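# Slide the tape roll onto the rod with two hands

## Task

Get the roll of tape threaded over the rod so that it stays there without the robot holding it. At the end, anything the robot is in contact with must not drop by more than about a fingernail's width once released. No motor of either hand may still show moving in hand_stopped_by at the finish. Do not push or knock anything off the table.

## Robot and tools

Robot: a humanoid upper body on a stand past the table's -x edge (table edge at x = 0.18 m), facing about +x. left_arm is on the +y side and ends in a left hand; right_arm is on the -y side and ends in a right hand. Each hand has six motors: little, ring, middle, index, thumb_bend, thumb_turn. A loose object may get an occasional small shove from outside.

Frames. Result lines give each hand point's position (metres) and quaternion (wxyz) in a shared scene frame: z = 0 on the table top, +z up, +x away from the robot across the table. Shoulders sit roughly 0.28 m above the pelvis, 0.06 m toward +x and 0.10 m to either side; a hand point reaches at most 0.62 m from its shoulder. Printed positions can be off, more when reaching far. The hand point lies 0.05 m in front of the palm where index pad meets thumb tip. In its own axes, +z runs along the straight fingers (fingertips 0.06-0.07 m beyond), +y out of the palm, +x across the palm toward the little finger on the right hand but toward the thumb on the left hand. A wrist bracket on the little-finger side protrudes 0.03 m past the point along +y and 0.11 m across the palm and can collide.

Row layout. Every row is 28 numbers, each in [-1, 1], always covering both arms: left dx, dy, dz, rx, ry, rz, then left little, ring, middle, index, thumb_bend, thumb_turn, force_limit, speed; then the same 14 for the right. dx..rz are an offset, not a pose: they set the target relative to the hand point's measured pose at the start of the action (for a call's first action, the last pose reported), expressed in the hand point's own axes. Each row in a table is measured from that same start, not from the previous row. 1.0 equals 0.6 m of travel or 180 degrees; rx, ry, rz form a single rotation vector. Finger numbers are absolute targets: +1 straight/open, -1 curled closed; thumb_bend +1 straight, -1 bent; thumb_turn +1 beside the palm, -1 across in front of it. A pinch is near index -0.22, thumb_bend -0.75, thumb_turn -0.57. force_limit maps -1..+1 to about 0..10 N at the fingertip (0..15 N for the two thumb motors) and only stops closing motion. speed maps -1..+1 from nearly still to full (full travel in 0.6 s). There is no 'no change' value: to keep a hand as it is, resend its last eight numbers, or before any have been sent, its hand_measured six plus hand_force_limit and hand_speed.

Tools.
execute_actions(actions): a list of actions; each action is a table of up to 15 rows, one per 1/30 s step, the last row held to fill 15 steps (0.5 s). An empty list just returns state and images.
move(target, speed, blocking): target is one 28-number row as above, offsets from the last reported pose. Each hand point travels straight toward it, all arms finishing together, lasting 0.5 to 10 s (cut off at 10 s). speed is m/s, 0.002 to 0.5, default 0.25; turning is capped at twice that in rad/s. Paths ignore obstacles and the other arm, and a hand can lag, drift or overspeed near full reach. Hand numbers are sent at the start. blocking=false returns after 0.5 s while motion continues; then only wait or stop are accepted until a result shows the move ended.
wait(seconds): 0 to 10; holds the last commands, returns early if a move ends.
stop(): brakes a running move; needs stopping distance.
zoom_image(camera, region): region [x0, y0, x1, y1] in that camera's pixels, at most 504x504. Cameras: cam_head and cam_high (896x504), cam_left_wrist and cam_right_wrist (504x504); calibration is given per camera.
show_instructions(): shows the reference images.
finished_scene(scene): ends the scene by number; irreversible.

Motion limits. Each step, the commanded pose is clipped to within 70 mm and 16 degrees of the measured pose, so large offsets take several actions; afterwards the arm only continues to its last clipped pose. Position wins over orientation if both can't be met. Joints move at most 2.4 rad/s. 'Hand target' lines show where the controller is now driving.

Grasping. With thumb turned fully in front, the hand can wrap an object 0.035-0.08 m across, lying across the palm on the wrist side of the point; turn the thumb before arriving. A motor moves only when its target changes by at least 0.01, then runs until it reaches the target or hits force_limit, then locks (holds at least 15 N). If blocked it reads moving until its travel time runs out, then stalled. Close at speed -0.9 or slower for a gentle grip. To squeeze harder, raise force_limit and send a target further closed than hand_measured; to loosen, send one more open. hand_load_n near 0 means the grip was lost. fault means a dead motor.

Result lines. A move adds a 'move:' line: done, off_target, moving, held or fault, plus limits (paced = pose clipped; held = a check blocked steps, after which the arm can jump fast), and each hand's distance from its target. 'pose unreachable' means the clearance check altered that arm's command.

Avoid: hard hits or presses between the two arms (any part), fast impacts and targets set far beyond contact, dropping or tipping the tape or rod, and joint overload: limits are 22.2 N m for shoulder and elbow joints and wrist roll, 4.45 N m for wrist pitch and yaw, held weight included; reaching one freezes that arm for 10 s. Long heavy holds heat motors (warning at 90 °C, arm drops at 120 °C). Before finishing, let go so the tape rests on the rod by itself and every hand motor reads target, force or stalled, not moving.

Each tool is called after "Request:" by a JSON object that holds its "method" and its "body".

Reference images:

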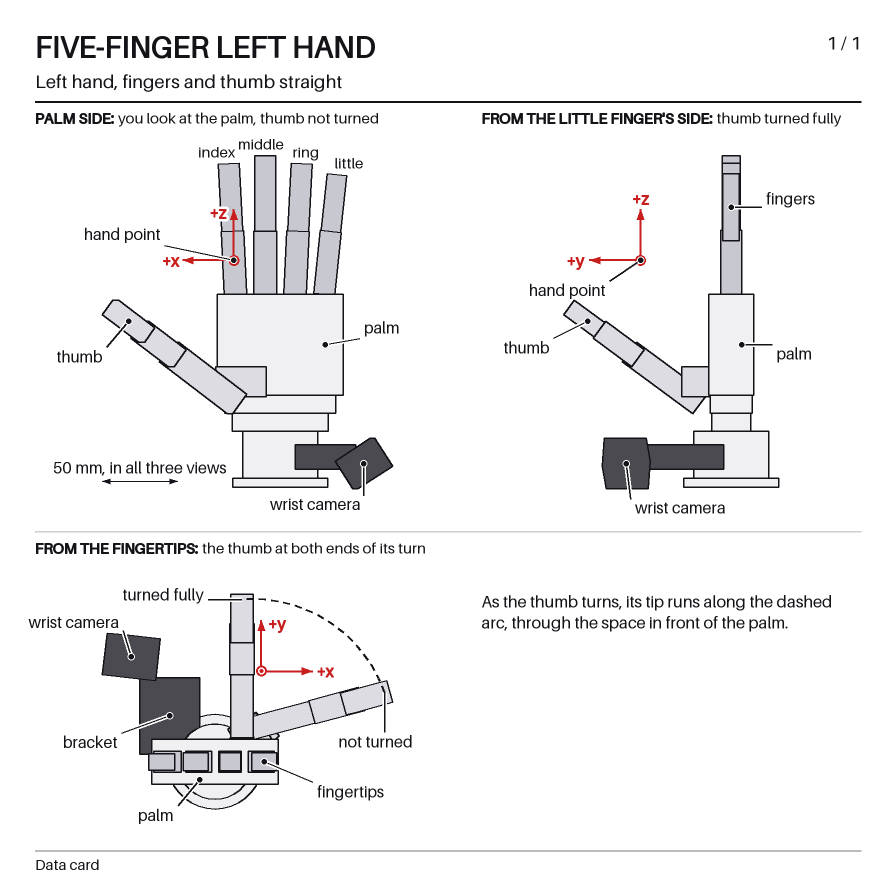

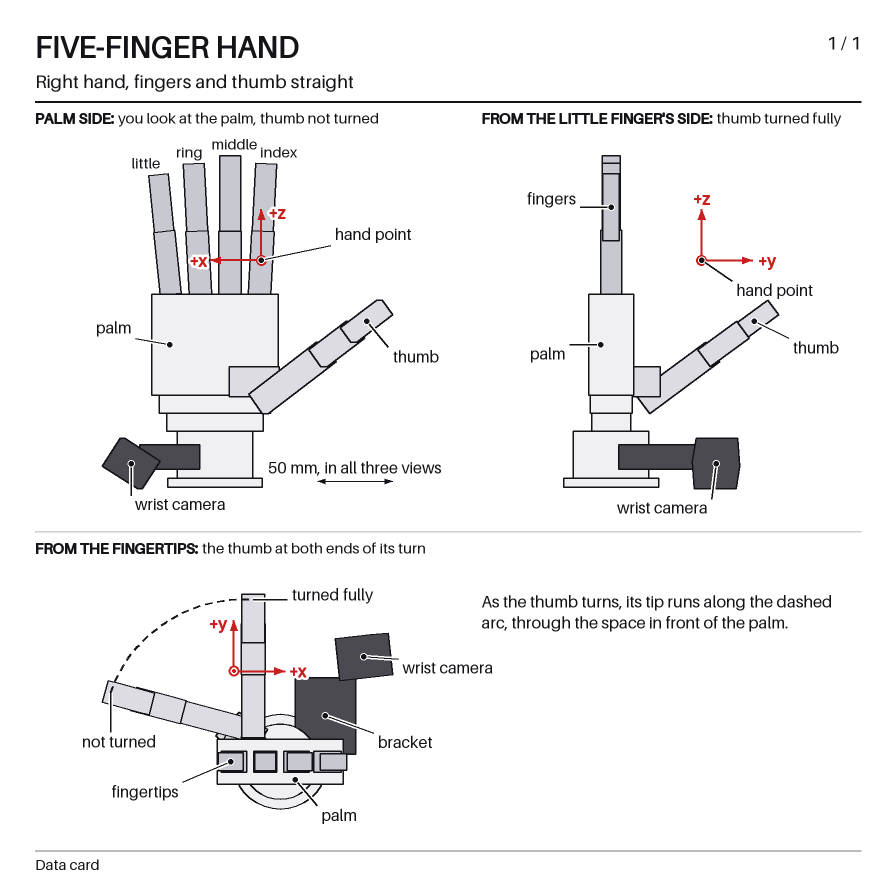

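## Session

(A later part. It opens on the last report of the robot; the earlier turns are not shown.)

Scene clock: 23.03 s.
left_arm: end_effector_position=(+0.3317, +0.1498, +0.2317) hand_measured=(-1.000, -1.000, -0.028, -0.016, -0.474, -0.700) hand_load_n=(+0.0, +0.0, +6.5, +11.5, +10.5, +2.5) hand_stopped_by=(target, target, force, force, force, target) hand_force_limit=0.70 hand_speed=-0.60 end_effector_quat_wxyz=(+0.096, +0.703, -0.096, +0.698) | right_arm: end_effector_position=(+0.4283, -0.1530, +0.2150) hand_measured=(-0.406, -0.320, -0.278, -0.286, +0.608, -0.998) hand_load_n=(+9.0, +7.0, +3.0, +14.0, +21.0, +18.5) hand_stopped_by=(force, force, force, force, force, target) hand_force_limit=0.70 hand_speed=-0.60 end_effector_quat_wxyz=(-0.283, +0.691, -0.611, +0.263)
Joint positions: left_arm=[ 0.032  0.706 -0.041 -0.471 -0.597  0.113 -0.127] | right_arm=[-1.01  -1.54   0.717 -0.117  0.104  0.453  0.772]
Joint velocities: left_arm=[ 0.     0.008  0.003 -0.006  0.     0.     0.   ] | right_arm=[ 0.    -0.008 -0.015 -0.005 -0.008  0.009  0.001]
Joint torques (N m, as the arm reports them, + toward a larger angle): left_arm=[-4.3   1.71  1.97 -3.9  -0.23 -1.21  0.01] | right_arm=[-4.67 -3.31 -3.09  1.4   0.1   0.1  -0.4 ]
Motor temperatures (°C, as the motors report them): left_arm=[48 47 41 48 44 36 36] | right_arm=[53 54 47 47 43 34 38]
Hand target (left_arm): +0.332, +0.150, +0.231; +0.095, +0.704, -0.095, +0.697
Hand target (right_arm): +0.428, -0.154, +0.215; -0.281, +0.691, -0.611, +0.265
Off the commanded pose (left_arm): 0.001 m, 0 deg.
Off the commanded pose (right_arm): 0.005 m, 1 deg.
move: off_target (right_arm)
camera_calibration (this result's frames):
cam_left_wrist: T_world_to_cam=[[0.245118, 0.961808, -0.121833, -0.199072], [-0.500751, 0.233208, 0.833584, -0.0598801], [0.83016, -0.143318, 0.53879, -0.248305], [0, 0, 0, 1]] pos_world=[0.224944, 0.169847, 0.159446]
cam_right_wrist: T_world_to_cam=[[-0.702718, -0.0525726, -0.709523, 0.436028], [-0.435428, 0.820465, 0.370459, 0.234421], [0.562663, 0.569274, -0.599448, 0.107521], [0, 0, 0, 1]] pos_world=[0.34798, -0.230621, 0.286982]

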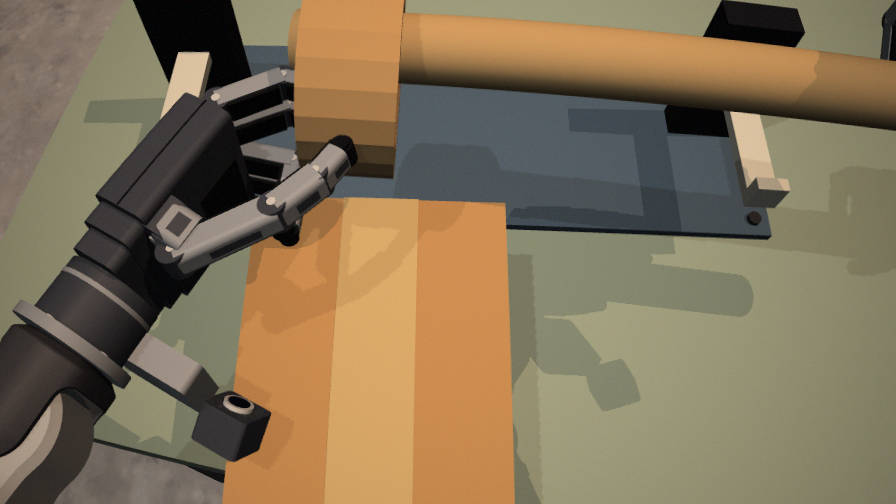

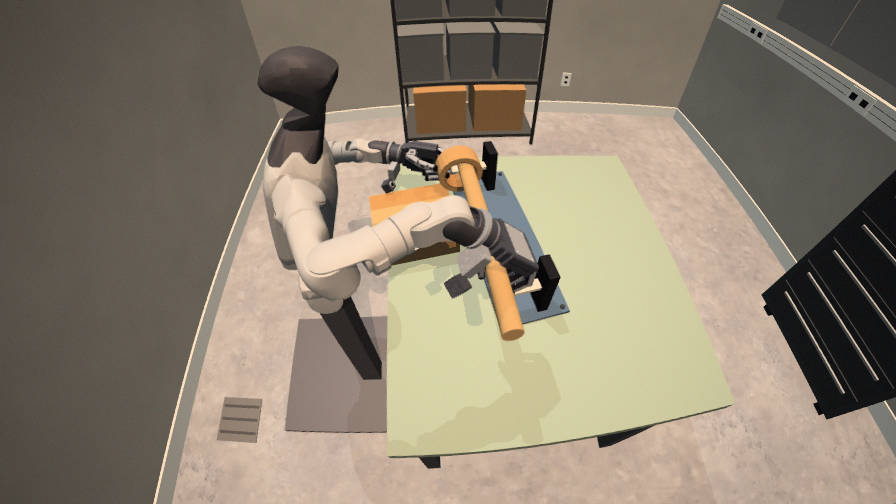

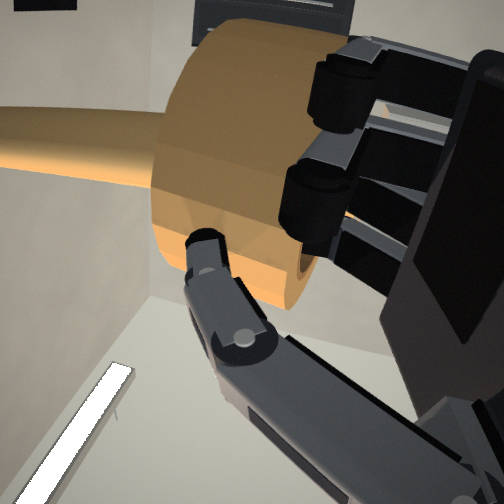

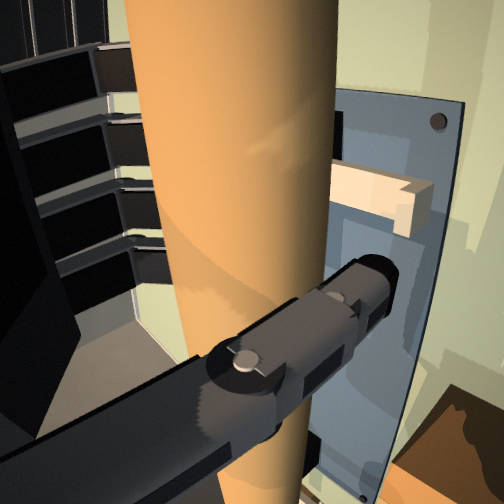

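Continue through, then release.

Request:
{"method": "move", "body": {"target": [-0.01,0,0,0,0,0,-1,-1,-0.7,-0.7,-0.6,-0.7,0.7,-0.6,-0.18,-0.008,0.004,0,0,0,-0.9,-0.9,-0.9,-1,-0.6,-1,0.7,-0.6], "speed": 0.09}}

Request:
{"method": "move", "body": {"target": [0,0,0,0,0,0,-1,-1,0.05,0.05,0.3,-0.7,0.7,-0.6,0,0,0,0,0,0,-0.9,-0.9,-0.9,-1,-0.6,-1,0.7,-0.6]}}

Request:
{"method": "move", "body": {"target": [0,-0.09,-0.05,0,0,0,-1,-1,0.05,0.05,0.3,-0.7,0.7,-0.6,0,0,0,0,0,0,-0.9,-0.9,-0.9,-1,-0.6,-1,0.7,-0.6], "speed": 0.08}}

Scene clock: 25.13 s.
left_arm: end_effector_position=(+0.3322, +0.1507, +0.2271) hand_measured=(-1.000, -1.000, -0.028, -0.016, -0.474, -0.700) hand_load_n=(+0.0, +0.0, +7.0, +11.0, +10.5, +2.0) hand_stopped_by=(target, target, force, force, force, target) hand_force_limit=0.70 hand_speed=-0.60 end_effector_quat_wxyz=(+0.096, +0.702, -0.094, +0.699) | right_arm: end_effector_position=(+0.4161, -0.0460, +0.2110) hand_measured=(-0.406, -0.320, -0.278, -0.286, +0.608, -0.998) hand_load_n=(+9.0, +7.0, +3.0, +14.0, +21.0, +18.5) hand_stopped_by=(force, force, force, force, force, target) hand_force_limit=0.70 hand_speed=-0.60 end_effector_quat_wxyz=(-0.275, +0.699, -0.606, +0.263)
Joint positions: left_arm=[ 0.032  0.706 -0.06  -0.439 -0.59   0.074 -0.128] | right_arm=[-1.368 -1.157  0.961 -0.381 -0.144  1.098  0.961]
Joint velocities: left_arm=[-0.011 -0.003 -0.002  0.014 -0.008  0.     0.   ] | right_arm=[-0.017 -0.005 -0.015  0.003  0.012  0.001  0.   ]
Joint torques (N m, as the arm reports them, + toward a larger angle): left_arm=[-3.74  1.97  1.74 -3.94 -0.02 -1.28 -0.27] | right_arm=[-5.83 -2.12 -2.72  1.06 -0.64  0.2  -0.51]
Motor temperatures (°C, as the motors report them): left_arm=[48 47 41 48 44 37 36] | right_arm=[53 54 47 47 43 34 38]
Hand target (left_arm): +0.331, +0.150, +0.226; +0.096, +0.703, -0.096, +0.698
Hand target (right_arm): +0.418, -0.047, +0.214; -0.278, +0.695, -0.606, +0.267
Off the commanded pose (left_arm): 0.002 m, 0 deg.
Off the commanded pose (right_arm): 0.006 m, 1 deg.
move: off_target (right_arm)
camera_calibration (this result's frames):
cam_left_wrist: T_world_to_cam=[[0.242254, 0.962265, -0.12393, -0.199269], [-0.503055, 0.233803, 0.832029, -0.0550029], [0.829608, -0.139218, 0.540712, -0.247007], [0, 0, 0, 1]] pos_world=[0.225523, 0.170221, 0.154628]
cam_right_wrist: T_world_to_cam=[[-0.709754, -0.0741456, -0.700537, 0.430286], [-0.442481, 0.820715, 0.361438, 0.147675], [0.548142, 0.566506, -0.615314, 0.0603394], [0, 0, 0, 1]] pos_world=[0.337666, -0.123478, 0.285184]

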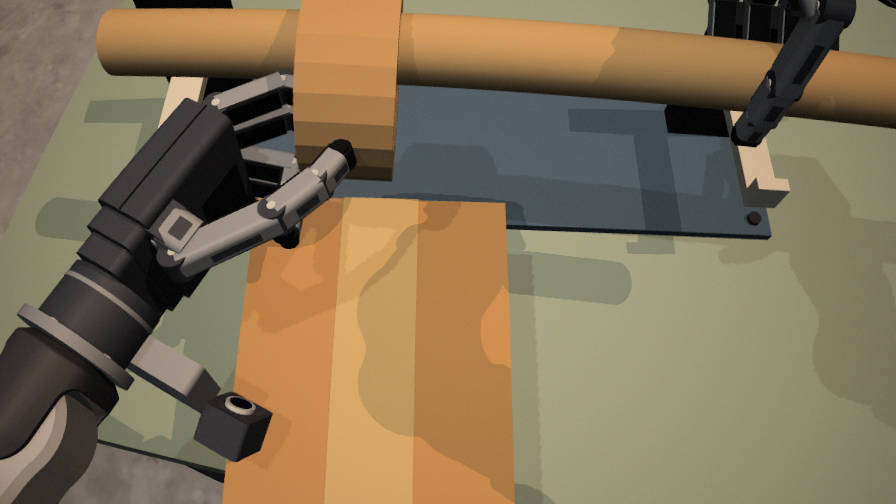

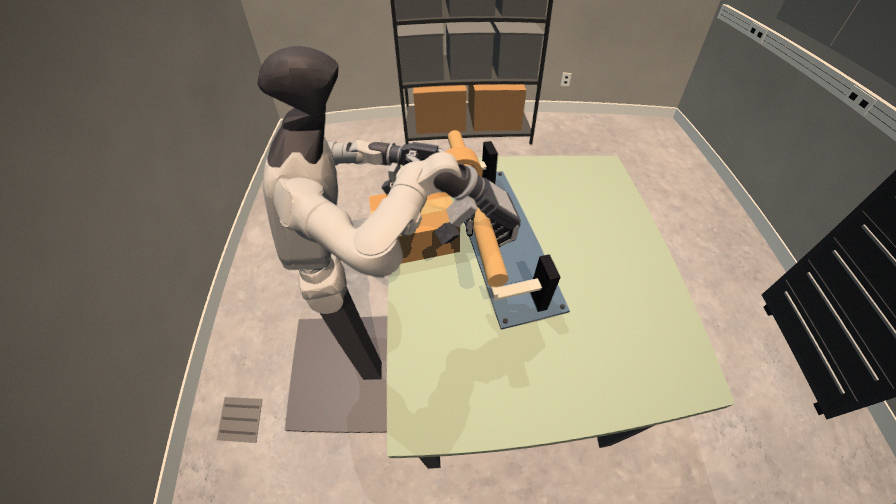

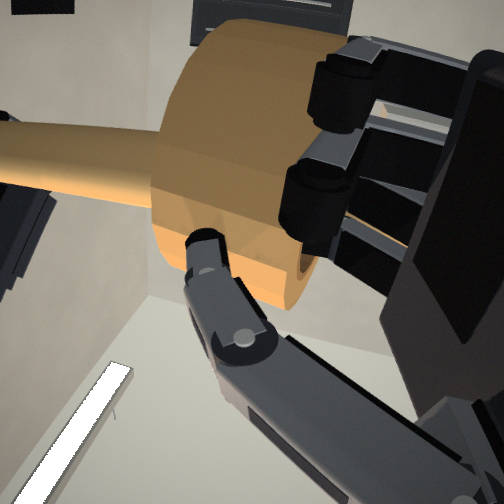

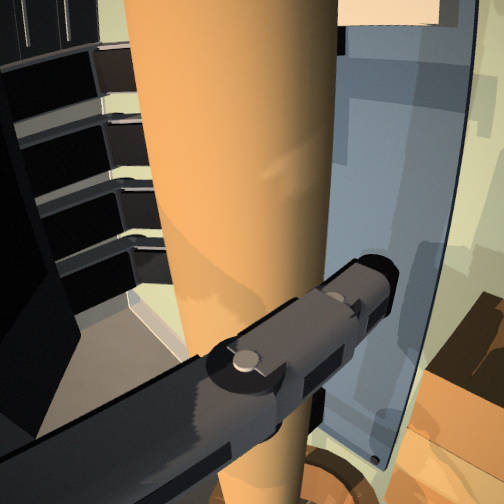

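Scene clock: 27.27 s.
left_arm: end_effector_position=(+0.3324, +0.1510, +0.2260) hand_measured=(-1.000, -1.000, +0.050, +0.050, +0.300, -0.700) hand_load_n=(+0.0, +0.0, +0.0, +0.5, +0.0, +0.0) hand_stopped_by=(target, target, target, target, target, target) hand_force_limit=0.70 hand_speed=-0.60 end_effector_quat_wxyz=(+0.095, +0.704, -0.093, +0.698) | right_arm: end_effector_position=(+0.4149, -0.0467, +0.2089) hand_measured=(-0.406, -0.320, -0.278, -0.286, +0.608, -0.998) hand_load_n=(+7.5, +6.0, +3.0, +15.0, +20.5, +18.0) hand_stopped_by=(force, force, force, force, force, target) hand_force_limit=0.70 hand_speed=-0.60 end_effector_quat_wxyz=(-0.272, +0.700, -0.606, +0.261)
Joint positions: left_arm=[ 0.033  0.706 -0.06  -0.437 -0.59   0.077 -0.128] | right_arm=[-1.365 -1.157  0.965 -0.381 -0.144  1.096  0.963]
Joint velocities: left_arm=[ 0.006 -0.017  0.002 -0.011  0.006  0.     0.   ] | right_arm=[-0.012 -0.003 -0.017 -0.003  0.     0.     0.   ]
Joint torques (N m, as the arm reports them, + toward a larger angle): left_arm=[-3.44  2.03  1.82 -3.63 -0.13 -0.94 -0.15] | right_arm=[-5.78 -2.05 -2.99  1.   -0.38  0.1  -0.52]
Motor temperatures (°C, as the motors report them): left_arm=[48 47 41 48 44 37 36] | right_arm=[54 53 48 47 43 34 38]
Hand target (left_arm): +0.332, +0.151, +0.227; +0.096, +0.702, -0.094, +0.699
Hand target (right_arm): +0.416, -0.046, +0.211; -0.275, +0.699, -0.606, +0.263
Off the commanded pose (left_arm): 0.001 m, 0 deg.
Off the commanded pose (right_arm): 0.002 m, 0 deg.
move: done
camera_calibration (this result's frames):
cam_left_wrist: T_world_to_cam=[[0.240841, 0.962556, -0.124427, -0.199217], [-0.499837, 0.232901, 0.834218, -0.0554641], [0.831961, -0.138721, 0.537213, -0.246592], [0, 0, 0, 1]] pos_world=[0.225412, 0.170468, 0.153954]
cam_right_wrist: T_world_to_cam=[[-0.714479, -0.0773721, -0.695365, 0.42871], [-0.44068, 0.821717, 0.361362, 0.147773], [0.543434, 0.564619, -0.621196, 0.0632136], [0, 0, 0, 1]] pos_world=[0.337072, -0.123949, 0.283979]

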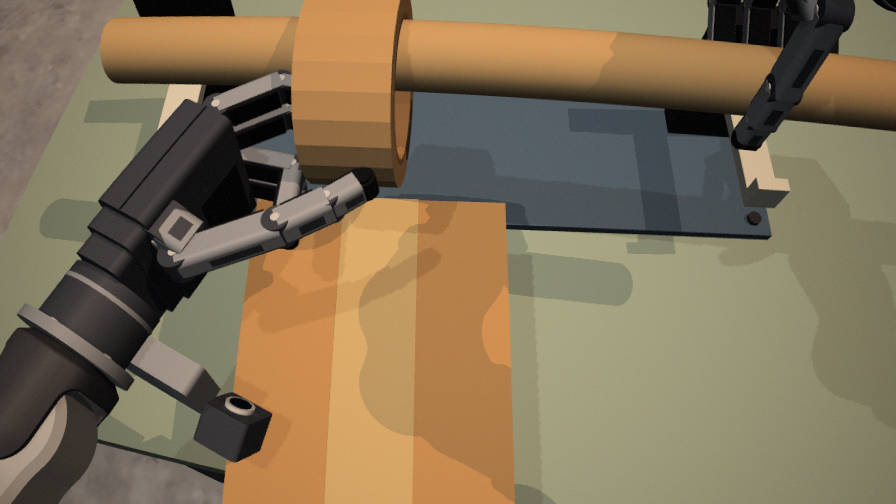

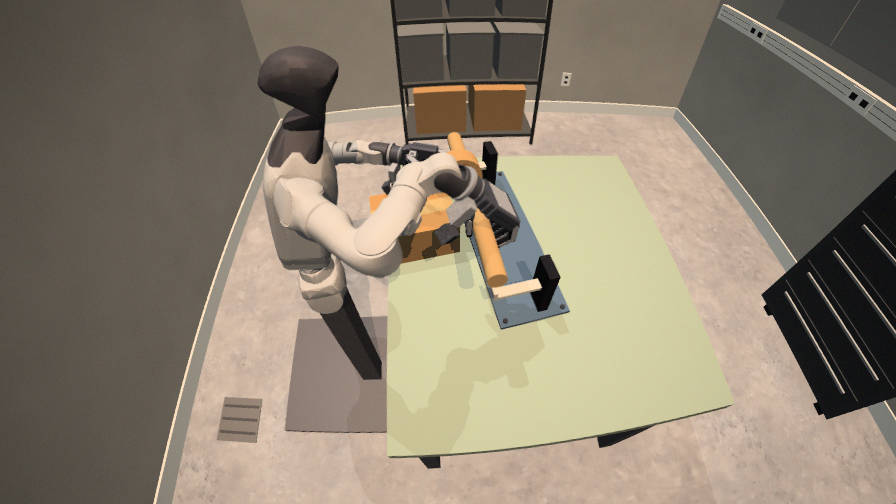

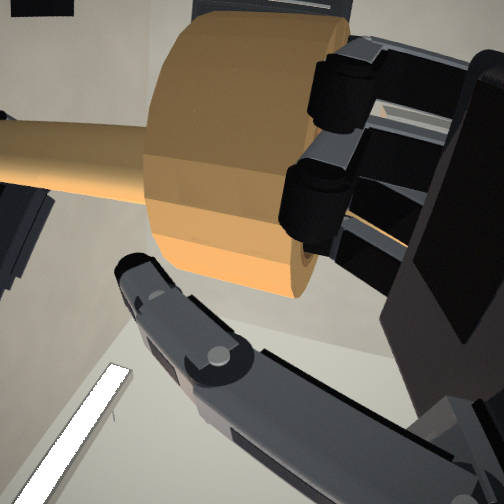

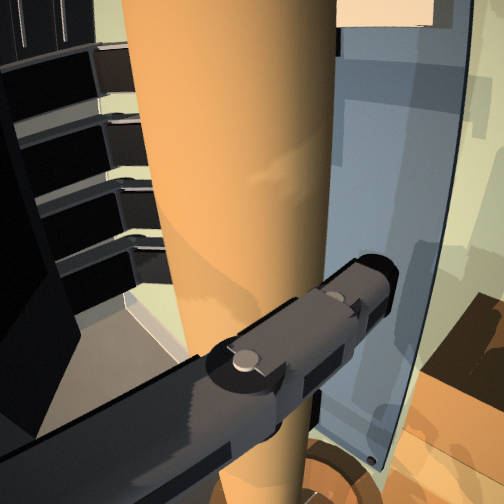

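Scene clock: 28.43 s.
left_arm: end_effector_position=(+0.3196, +0.2112, +0.2250) hand_measured=(-1.000, -1.000, +0.050, +0.050, +0.300, -0.700) hand_load_n=(+0.0, +0.0, +0.0, +1.0, +0.0, +0.0) hand_stopped_by=(target, target, target, target, target, target) hand_force_limit=0.70 hand_speed=-0.60 end_effector_quat_wxyz=(+0.090, +0.705, -0.096, +0.697) | right_arm: end_effector_position=(+0.4121, -0.0453, +0.2061) hand_measured=(-0.406, -0.320, -0.278, -0.286, +0.608, -0.998) hand_load_n=(+8.5, +6.5, +2.5, +14.0, +21.5, +17.5) hand_stopped_by=(force, force, force, force, force, target) hand_force_limit=0.70 hand_speed=-0.60 end_effector_quat_wxyz=(-0.269, +0.706, -0.603, +0.257)
Joint positions: left_arm=[ 0.105  0.791  0.147 -0.258 -0.716 -0.031 -0.377] | right_arm=[-1.362 -1.154  0.969 -0.385 -0.144  1.088  0.968]
Joint velocities: left_arm=[-0.017 -0.005  0.003 -0.009  0.006  0.    -0.001] | right_arm=[-0.008 -0.002  0.009  0.006  0.     0.     0.   ]
Joint torques (N m, as the arm reports them, + toward a larger angle): left_arm=[-3.32  3.17  2.5  -3.36 -0.83 -1.09 -0.38] | right_arm=[-5.71 -2.22 -3.05  1.37 -0.44  0.28 -0.56]
Motor temperatures (°C, as the motors report them): left_arm=[48 47 42 48 44 37 36] | right_arm=[55 53 48 47 43 34 38]
Hand target (left_arm): +0.319, +0.211, +0.225; +0.093, +0.705, -0.095, +0.697
Hand target (right_arm): +0.415, -0.047, +0.209; -0.272, +0.700, -0.606, +0.261
Off the commanded pose (left_arm): 0.002 m, 1 deg.
Off the commanded pose (right_arm): 0.004 m, 1 deg.
move: off_target (right_arm)
camera_calibration (this result's frames):
cam_left_wrist: T_world_to_cam=[[0.238315, 0.964522, -0.113591, -0.256235], [-0.499495, 0.222033, 0.83738, -0.0735541], [0.832893, -0.142822, 0.534688, -0.225939], [0, 0, 0, 1]] pos_world=[0.212507, 0.231207, 0.153294]
cam_right_wrist: T_world_to_cam=[[-0.72104, -0.0890362, -0.687149, 0.425324], [-0.446624, 0.817923, 0.36267, 0.148395], [0.529744, 0.568397, -0.62952, 0.0697554], [0, 0, 0, 1]] pos_world=[0.336, -0.123156, 0.282355]

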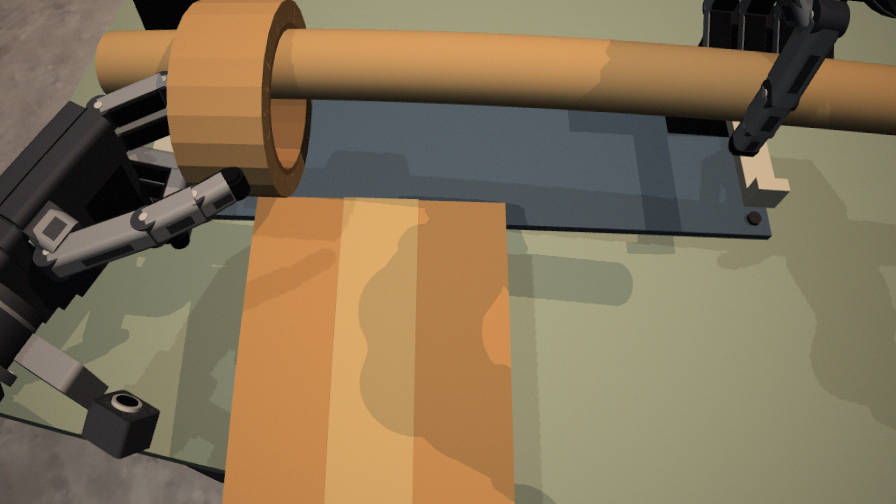

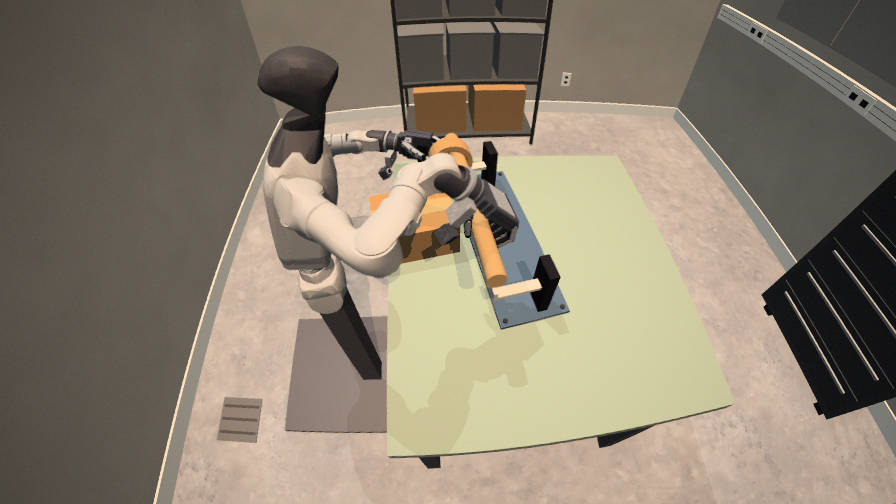

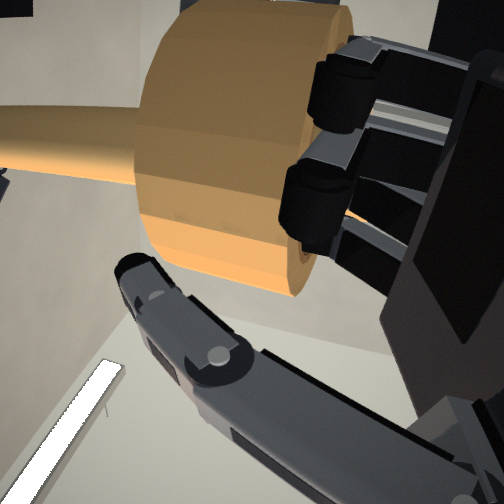

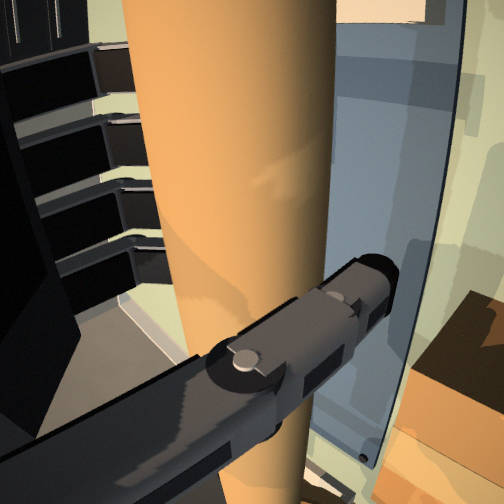

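Request:
{"method": "move", "body": {"target": [-0.03,0.13,0.075,0,0,0,-1,-1,0.05,0.05,0.3,-0.7,0.7,-0.6,0,-0.02,-0.02,0,0,0,-0.9,-0.9,-0.9,-1,-0.6,-1,0.7,-0.6], "speed": 0.07}}

Request:
{"method": "move", "body": {"target": [-0.01,-0.08,-0.015,0,0,0,-1,-1,0.25,0.25,1,-0.7,0.7,0,0,0,0,0,0,0,-0.9,-0.9,-0.9,-1,-0.6,-1,0.7,-0.6], "speed": 0.06}}

Scene clock: 30.67 s.
left_arm: end_effector_position=(+0.3413, +0.1286, +0.2198) hand_measured=(-1.000, -1.000, +0.050, +0.050, +0.300, -0.700) hand_load_n=(+0.0, +0.0, -0.5, +0.5, +0.0, +0.0) hand_stopped_by=(target, target, target, target, target, target) hand_force_limit=0.70 hand_speed=-0.60 end_effector_quat_wxyz=(+0.092, +0.692, -0.085, +0.711) | right_arm: end_effector_position=(+0.4209, -0.0573, +0.2251) hand_measured=(-0.406, -0.322, -0.278, -0.286, +0.608, -1.000) hand_load_n=(+0.0, +0.0, +0.0, +21.0, +12.0, +6.5) hand_stopped_by=(force, force, force, force, force, target) hand_force_limit=0.70 hand_speed=-0.60 end_effector_quat_wxyz=(+0.267, -0.688, +0.617, -0.275)
Joint positions: left_arm=[-0.024  0.616 -0.184 -0.386 -0.482  0.02  -0.053] | right_arm=[-1.419 -1.191  0.973 -0.356 -0.154  1.098  1.015]
Joint velocities: left_arm=[-0.006  0.006 -0.021  0.002 -0.005 -0.005  0.016] | right_arm=[ 0.003 -0.002 -0.012  0.    -0.005  0.     0.   ]
Joint torques (N m, as the arm reports them, + toward a larger angle): left_arm=[-4.47  1.07  0.67 -3.93  0.22 -1.06 -0.36] | right_arm=[-5.67 -0.76 -2.52 -0.51  0.27 -0.68  0.04]
Motor temperatures (°C, as the motors report them): left_arm=[48 47 42 48 44 38 36] | right_arm=[56 53 48 47 43 34 38]
Hand target (left_arm): +0.340, +0.123, +0.208; +0.094, +0.703, -0.094, +0.698
Hand target (right_arm): +0.412, -0.045, +0.223; -0.269, +0.706, -0.603, +0.257
Off the commanded pose (left_arm): 0.015 m, 3 deg.
Off the commanded pose (right_arm): 0.016 m, 3 deg.
move: off_target (left_arm, right_arm)
camera_calibration (this result's frames):
cam_left_wrist: T_world_to_cam=[[0.229398, 0.964884, -0.127968, -0.17622], [-0.532633, 0.234484, 0.813216, -0.0249712], [0.814665, -0.11839, 0.567719, -0.257185], [0, 0, 0, 1]] pos_world=[0.236643, 0.145439, 0.143765]
cam_right_wrist: T_world_to_cam=[[-0.707173, -0.0566922, -0.704764, 0.443609], [-0.411863, 0.843232, 0.34544, 0.146063], [0.574696, 0.534552, -0.619661, 0.0607676], [0, 0, 0, 1]] pos_world=[0.338944, -0.130499, 0.299839]

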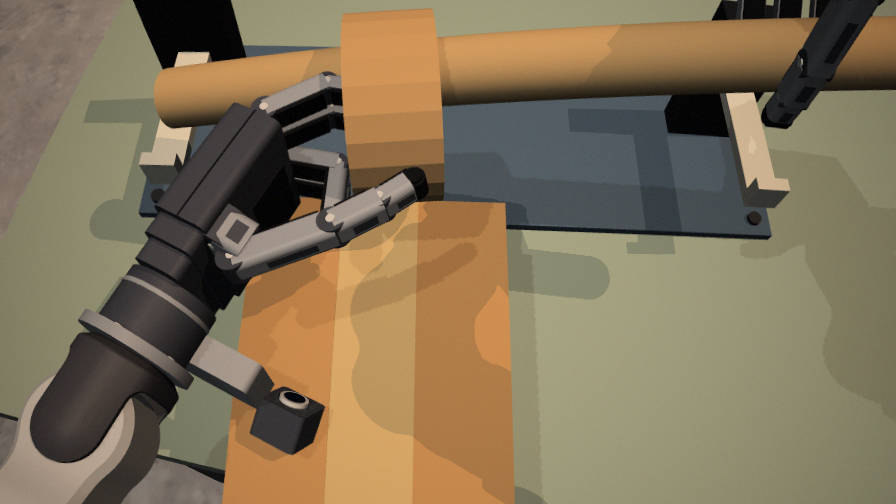

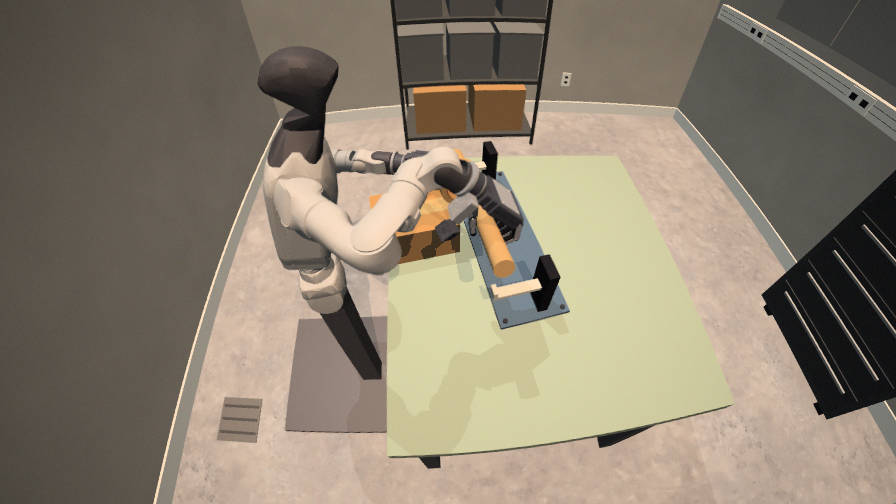

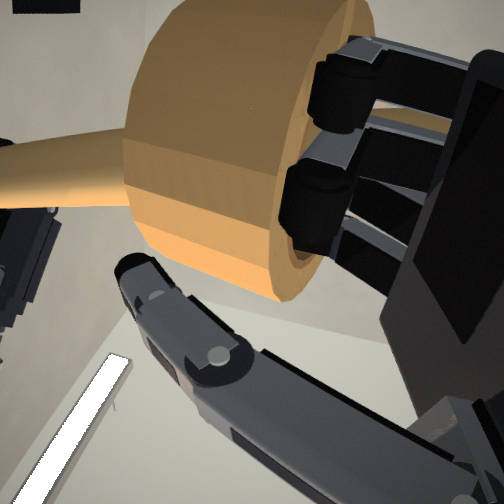

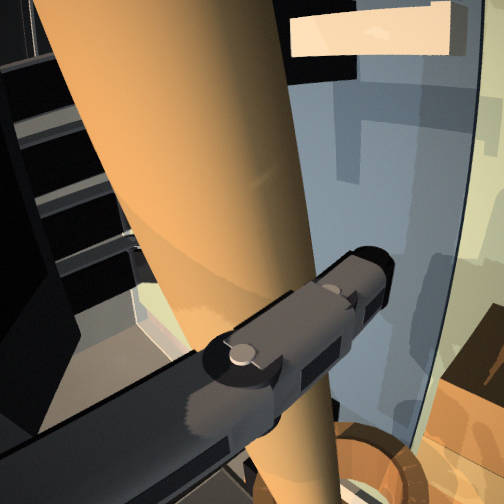

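Scene clock: 31.80 s.
left_arm: end_effector_position=(+0.3397, +0.1636, +0.2200) hand_measured=(-1.000, -1.000, +0.248, +0.250, +1.000, -0.700) hand_load_n=(+0.0, +0.0, -5.0, +0.5, +0.0, +0.0) hand_stopped_by=(target, target, target, target, target, target) hand_force_limit=0.70 hand_speed=0.00 end_effector_quat_wxyz=(+0.110, +0.681, -0.102, +0.717) | right_arm: end_effector_position=(+0.4261, -0.0581, +0.2296) hand_measured=(-0.406, -0.322, -0.278, -0.286, +0.608, -1.000) hand_load_n=(+0.0, +0.0, +0.0, +22.0, +13.0, +11.0) hand_stopped_by=(force, force, force, force, force, target) hand_force_limit=0.70 hand_speed=-0.60 end_effector_quat_wxyz=(+0.275, -0.679, +0.619, -0.283)
Joint positions: left_arm=[-0.039  0.669 -0.056 -0.218 -0.583 -0.085 -0.28 ] | right_arm=[-1.425 -1.191  0.97  -0.351 -0.156  1.11   1.   ]
Joint velocities: left_arm=[-0.009  0.003  0.     0.003  0.011  0.    -0.008] | right_arm=[-0.012  0.002  0.003  0.     0.002  0.     0.   ]
Joint torques (N m, as the arm reports them, + toward a larger angle): left_arm=[-4.06  2.43  2.99 -1.83 -0.31 -0.87  1.14] | right_arm=[-5.4  -2.16 -2.33  0.67 -0.14 -0.34 -0.12]
Motor temperatures (°C, as the motors report them): left_arm=[48 47 42 48 44 38 36] | right_arm=[56 53 48 47 43 34 38]
Hand target (left_arm): +0.345, +0.177, +0.212; +0.091, +0.692, -0.087, +0.711
Hand target (right_arm): +0.421, -0.057, +0.225; -0.267, +0.688, -0.617, +0.275
Off the commanded pose (left_arm): 0.016 m, 3 deg.
Off the commanded pose (right_arm): 0.007 m, 2 deg.
move: off_target (left_arm, right_arm)
camera_calibration (this result's frames):
cam_left_wrist: T_world_to_cam=[[0.280707, 0.951564, -0.125419, -0.225408], [-0.538781, 0.264366, 0.799891, -0.0340957], [0.794304, -0.156961, 0.586894, -0.242787], [0, 0, 0, 1]] pos_world=[0.23775, 0.185396, 0.141493]
cam_right_wrist: T_world_to_cam=[[-0.690481, -0.0420457, -0.722128, 0.448101], [-0.408433, 0.846604, 0.34124, 0.14692], [0.597008, 0.53056, -0.601737, 0.0471569], [0, 0, 0, 1]] pos_world=[0.341259, -0.130562, 0.301827]

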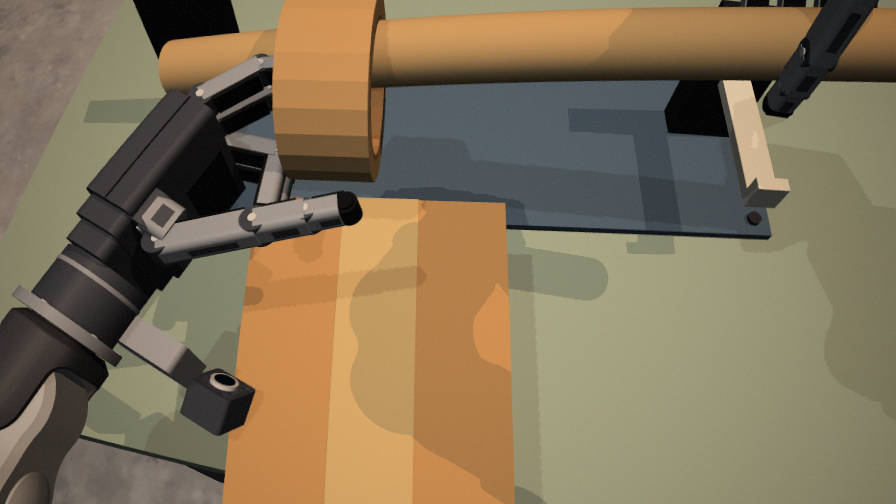

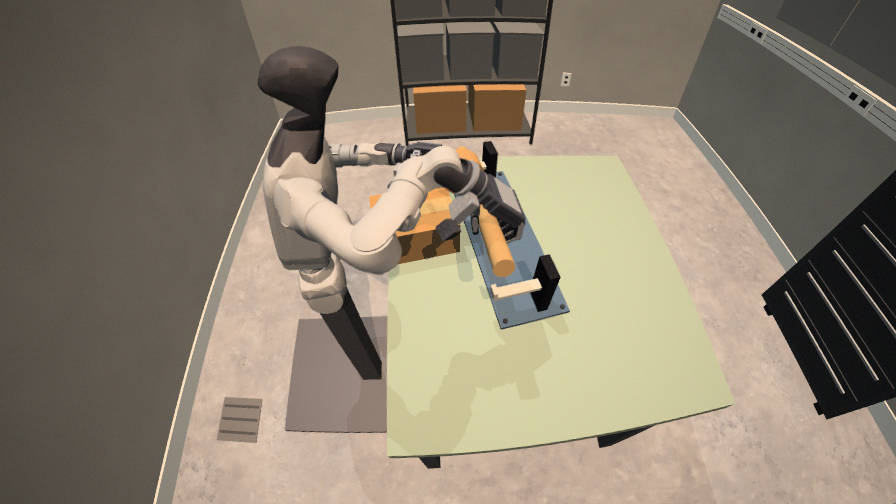

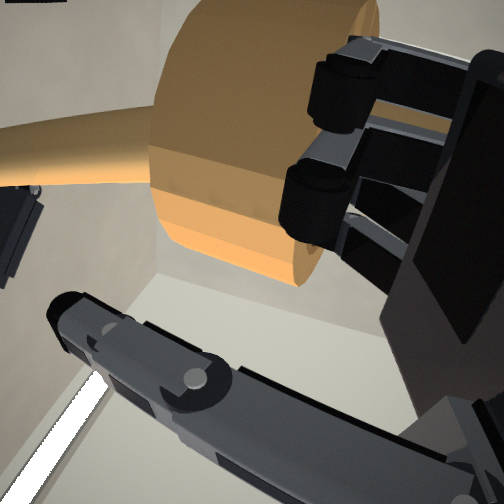

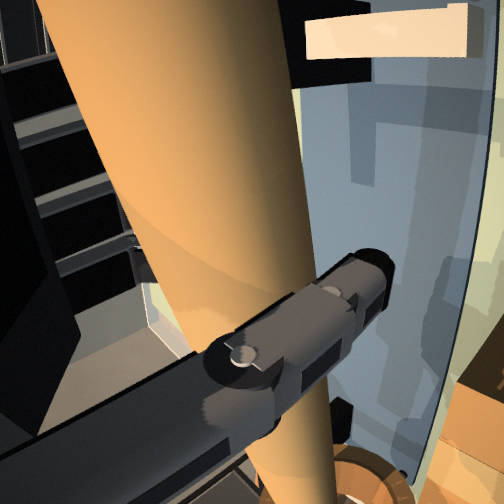

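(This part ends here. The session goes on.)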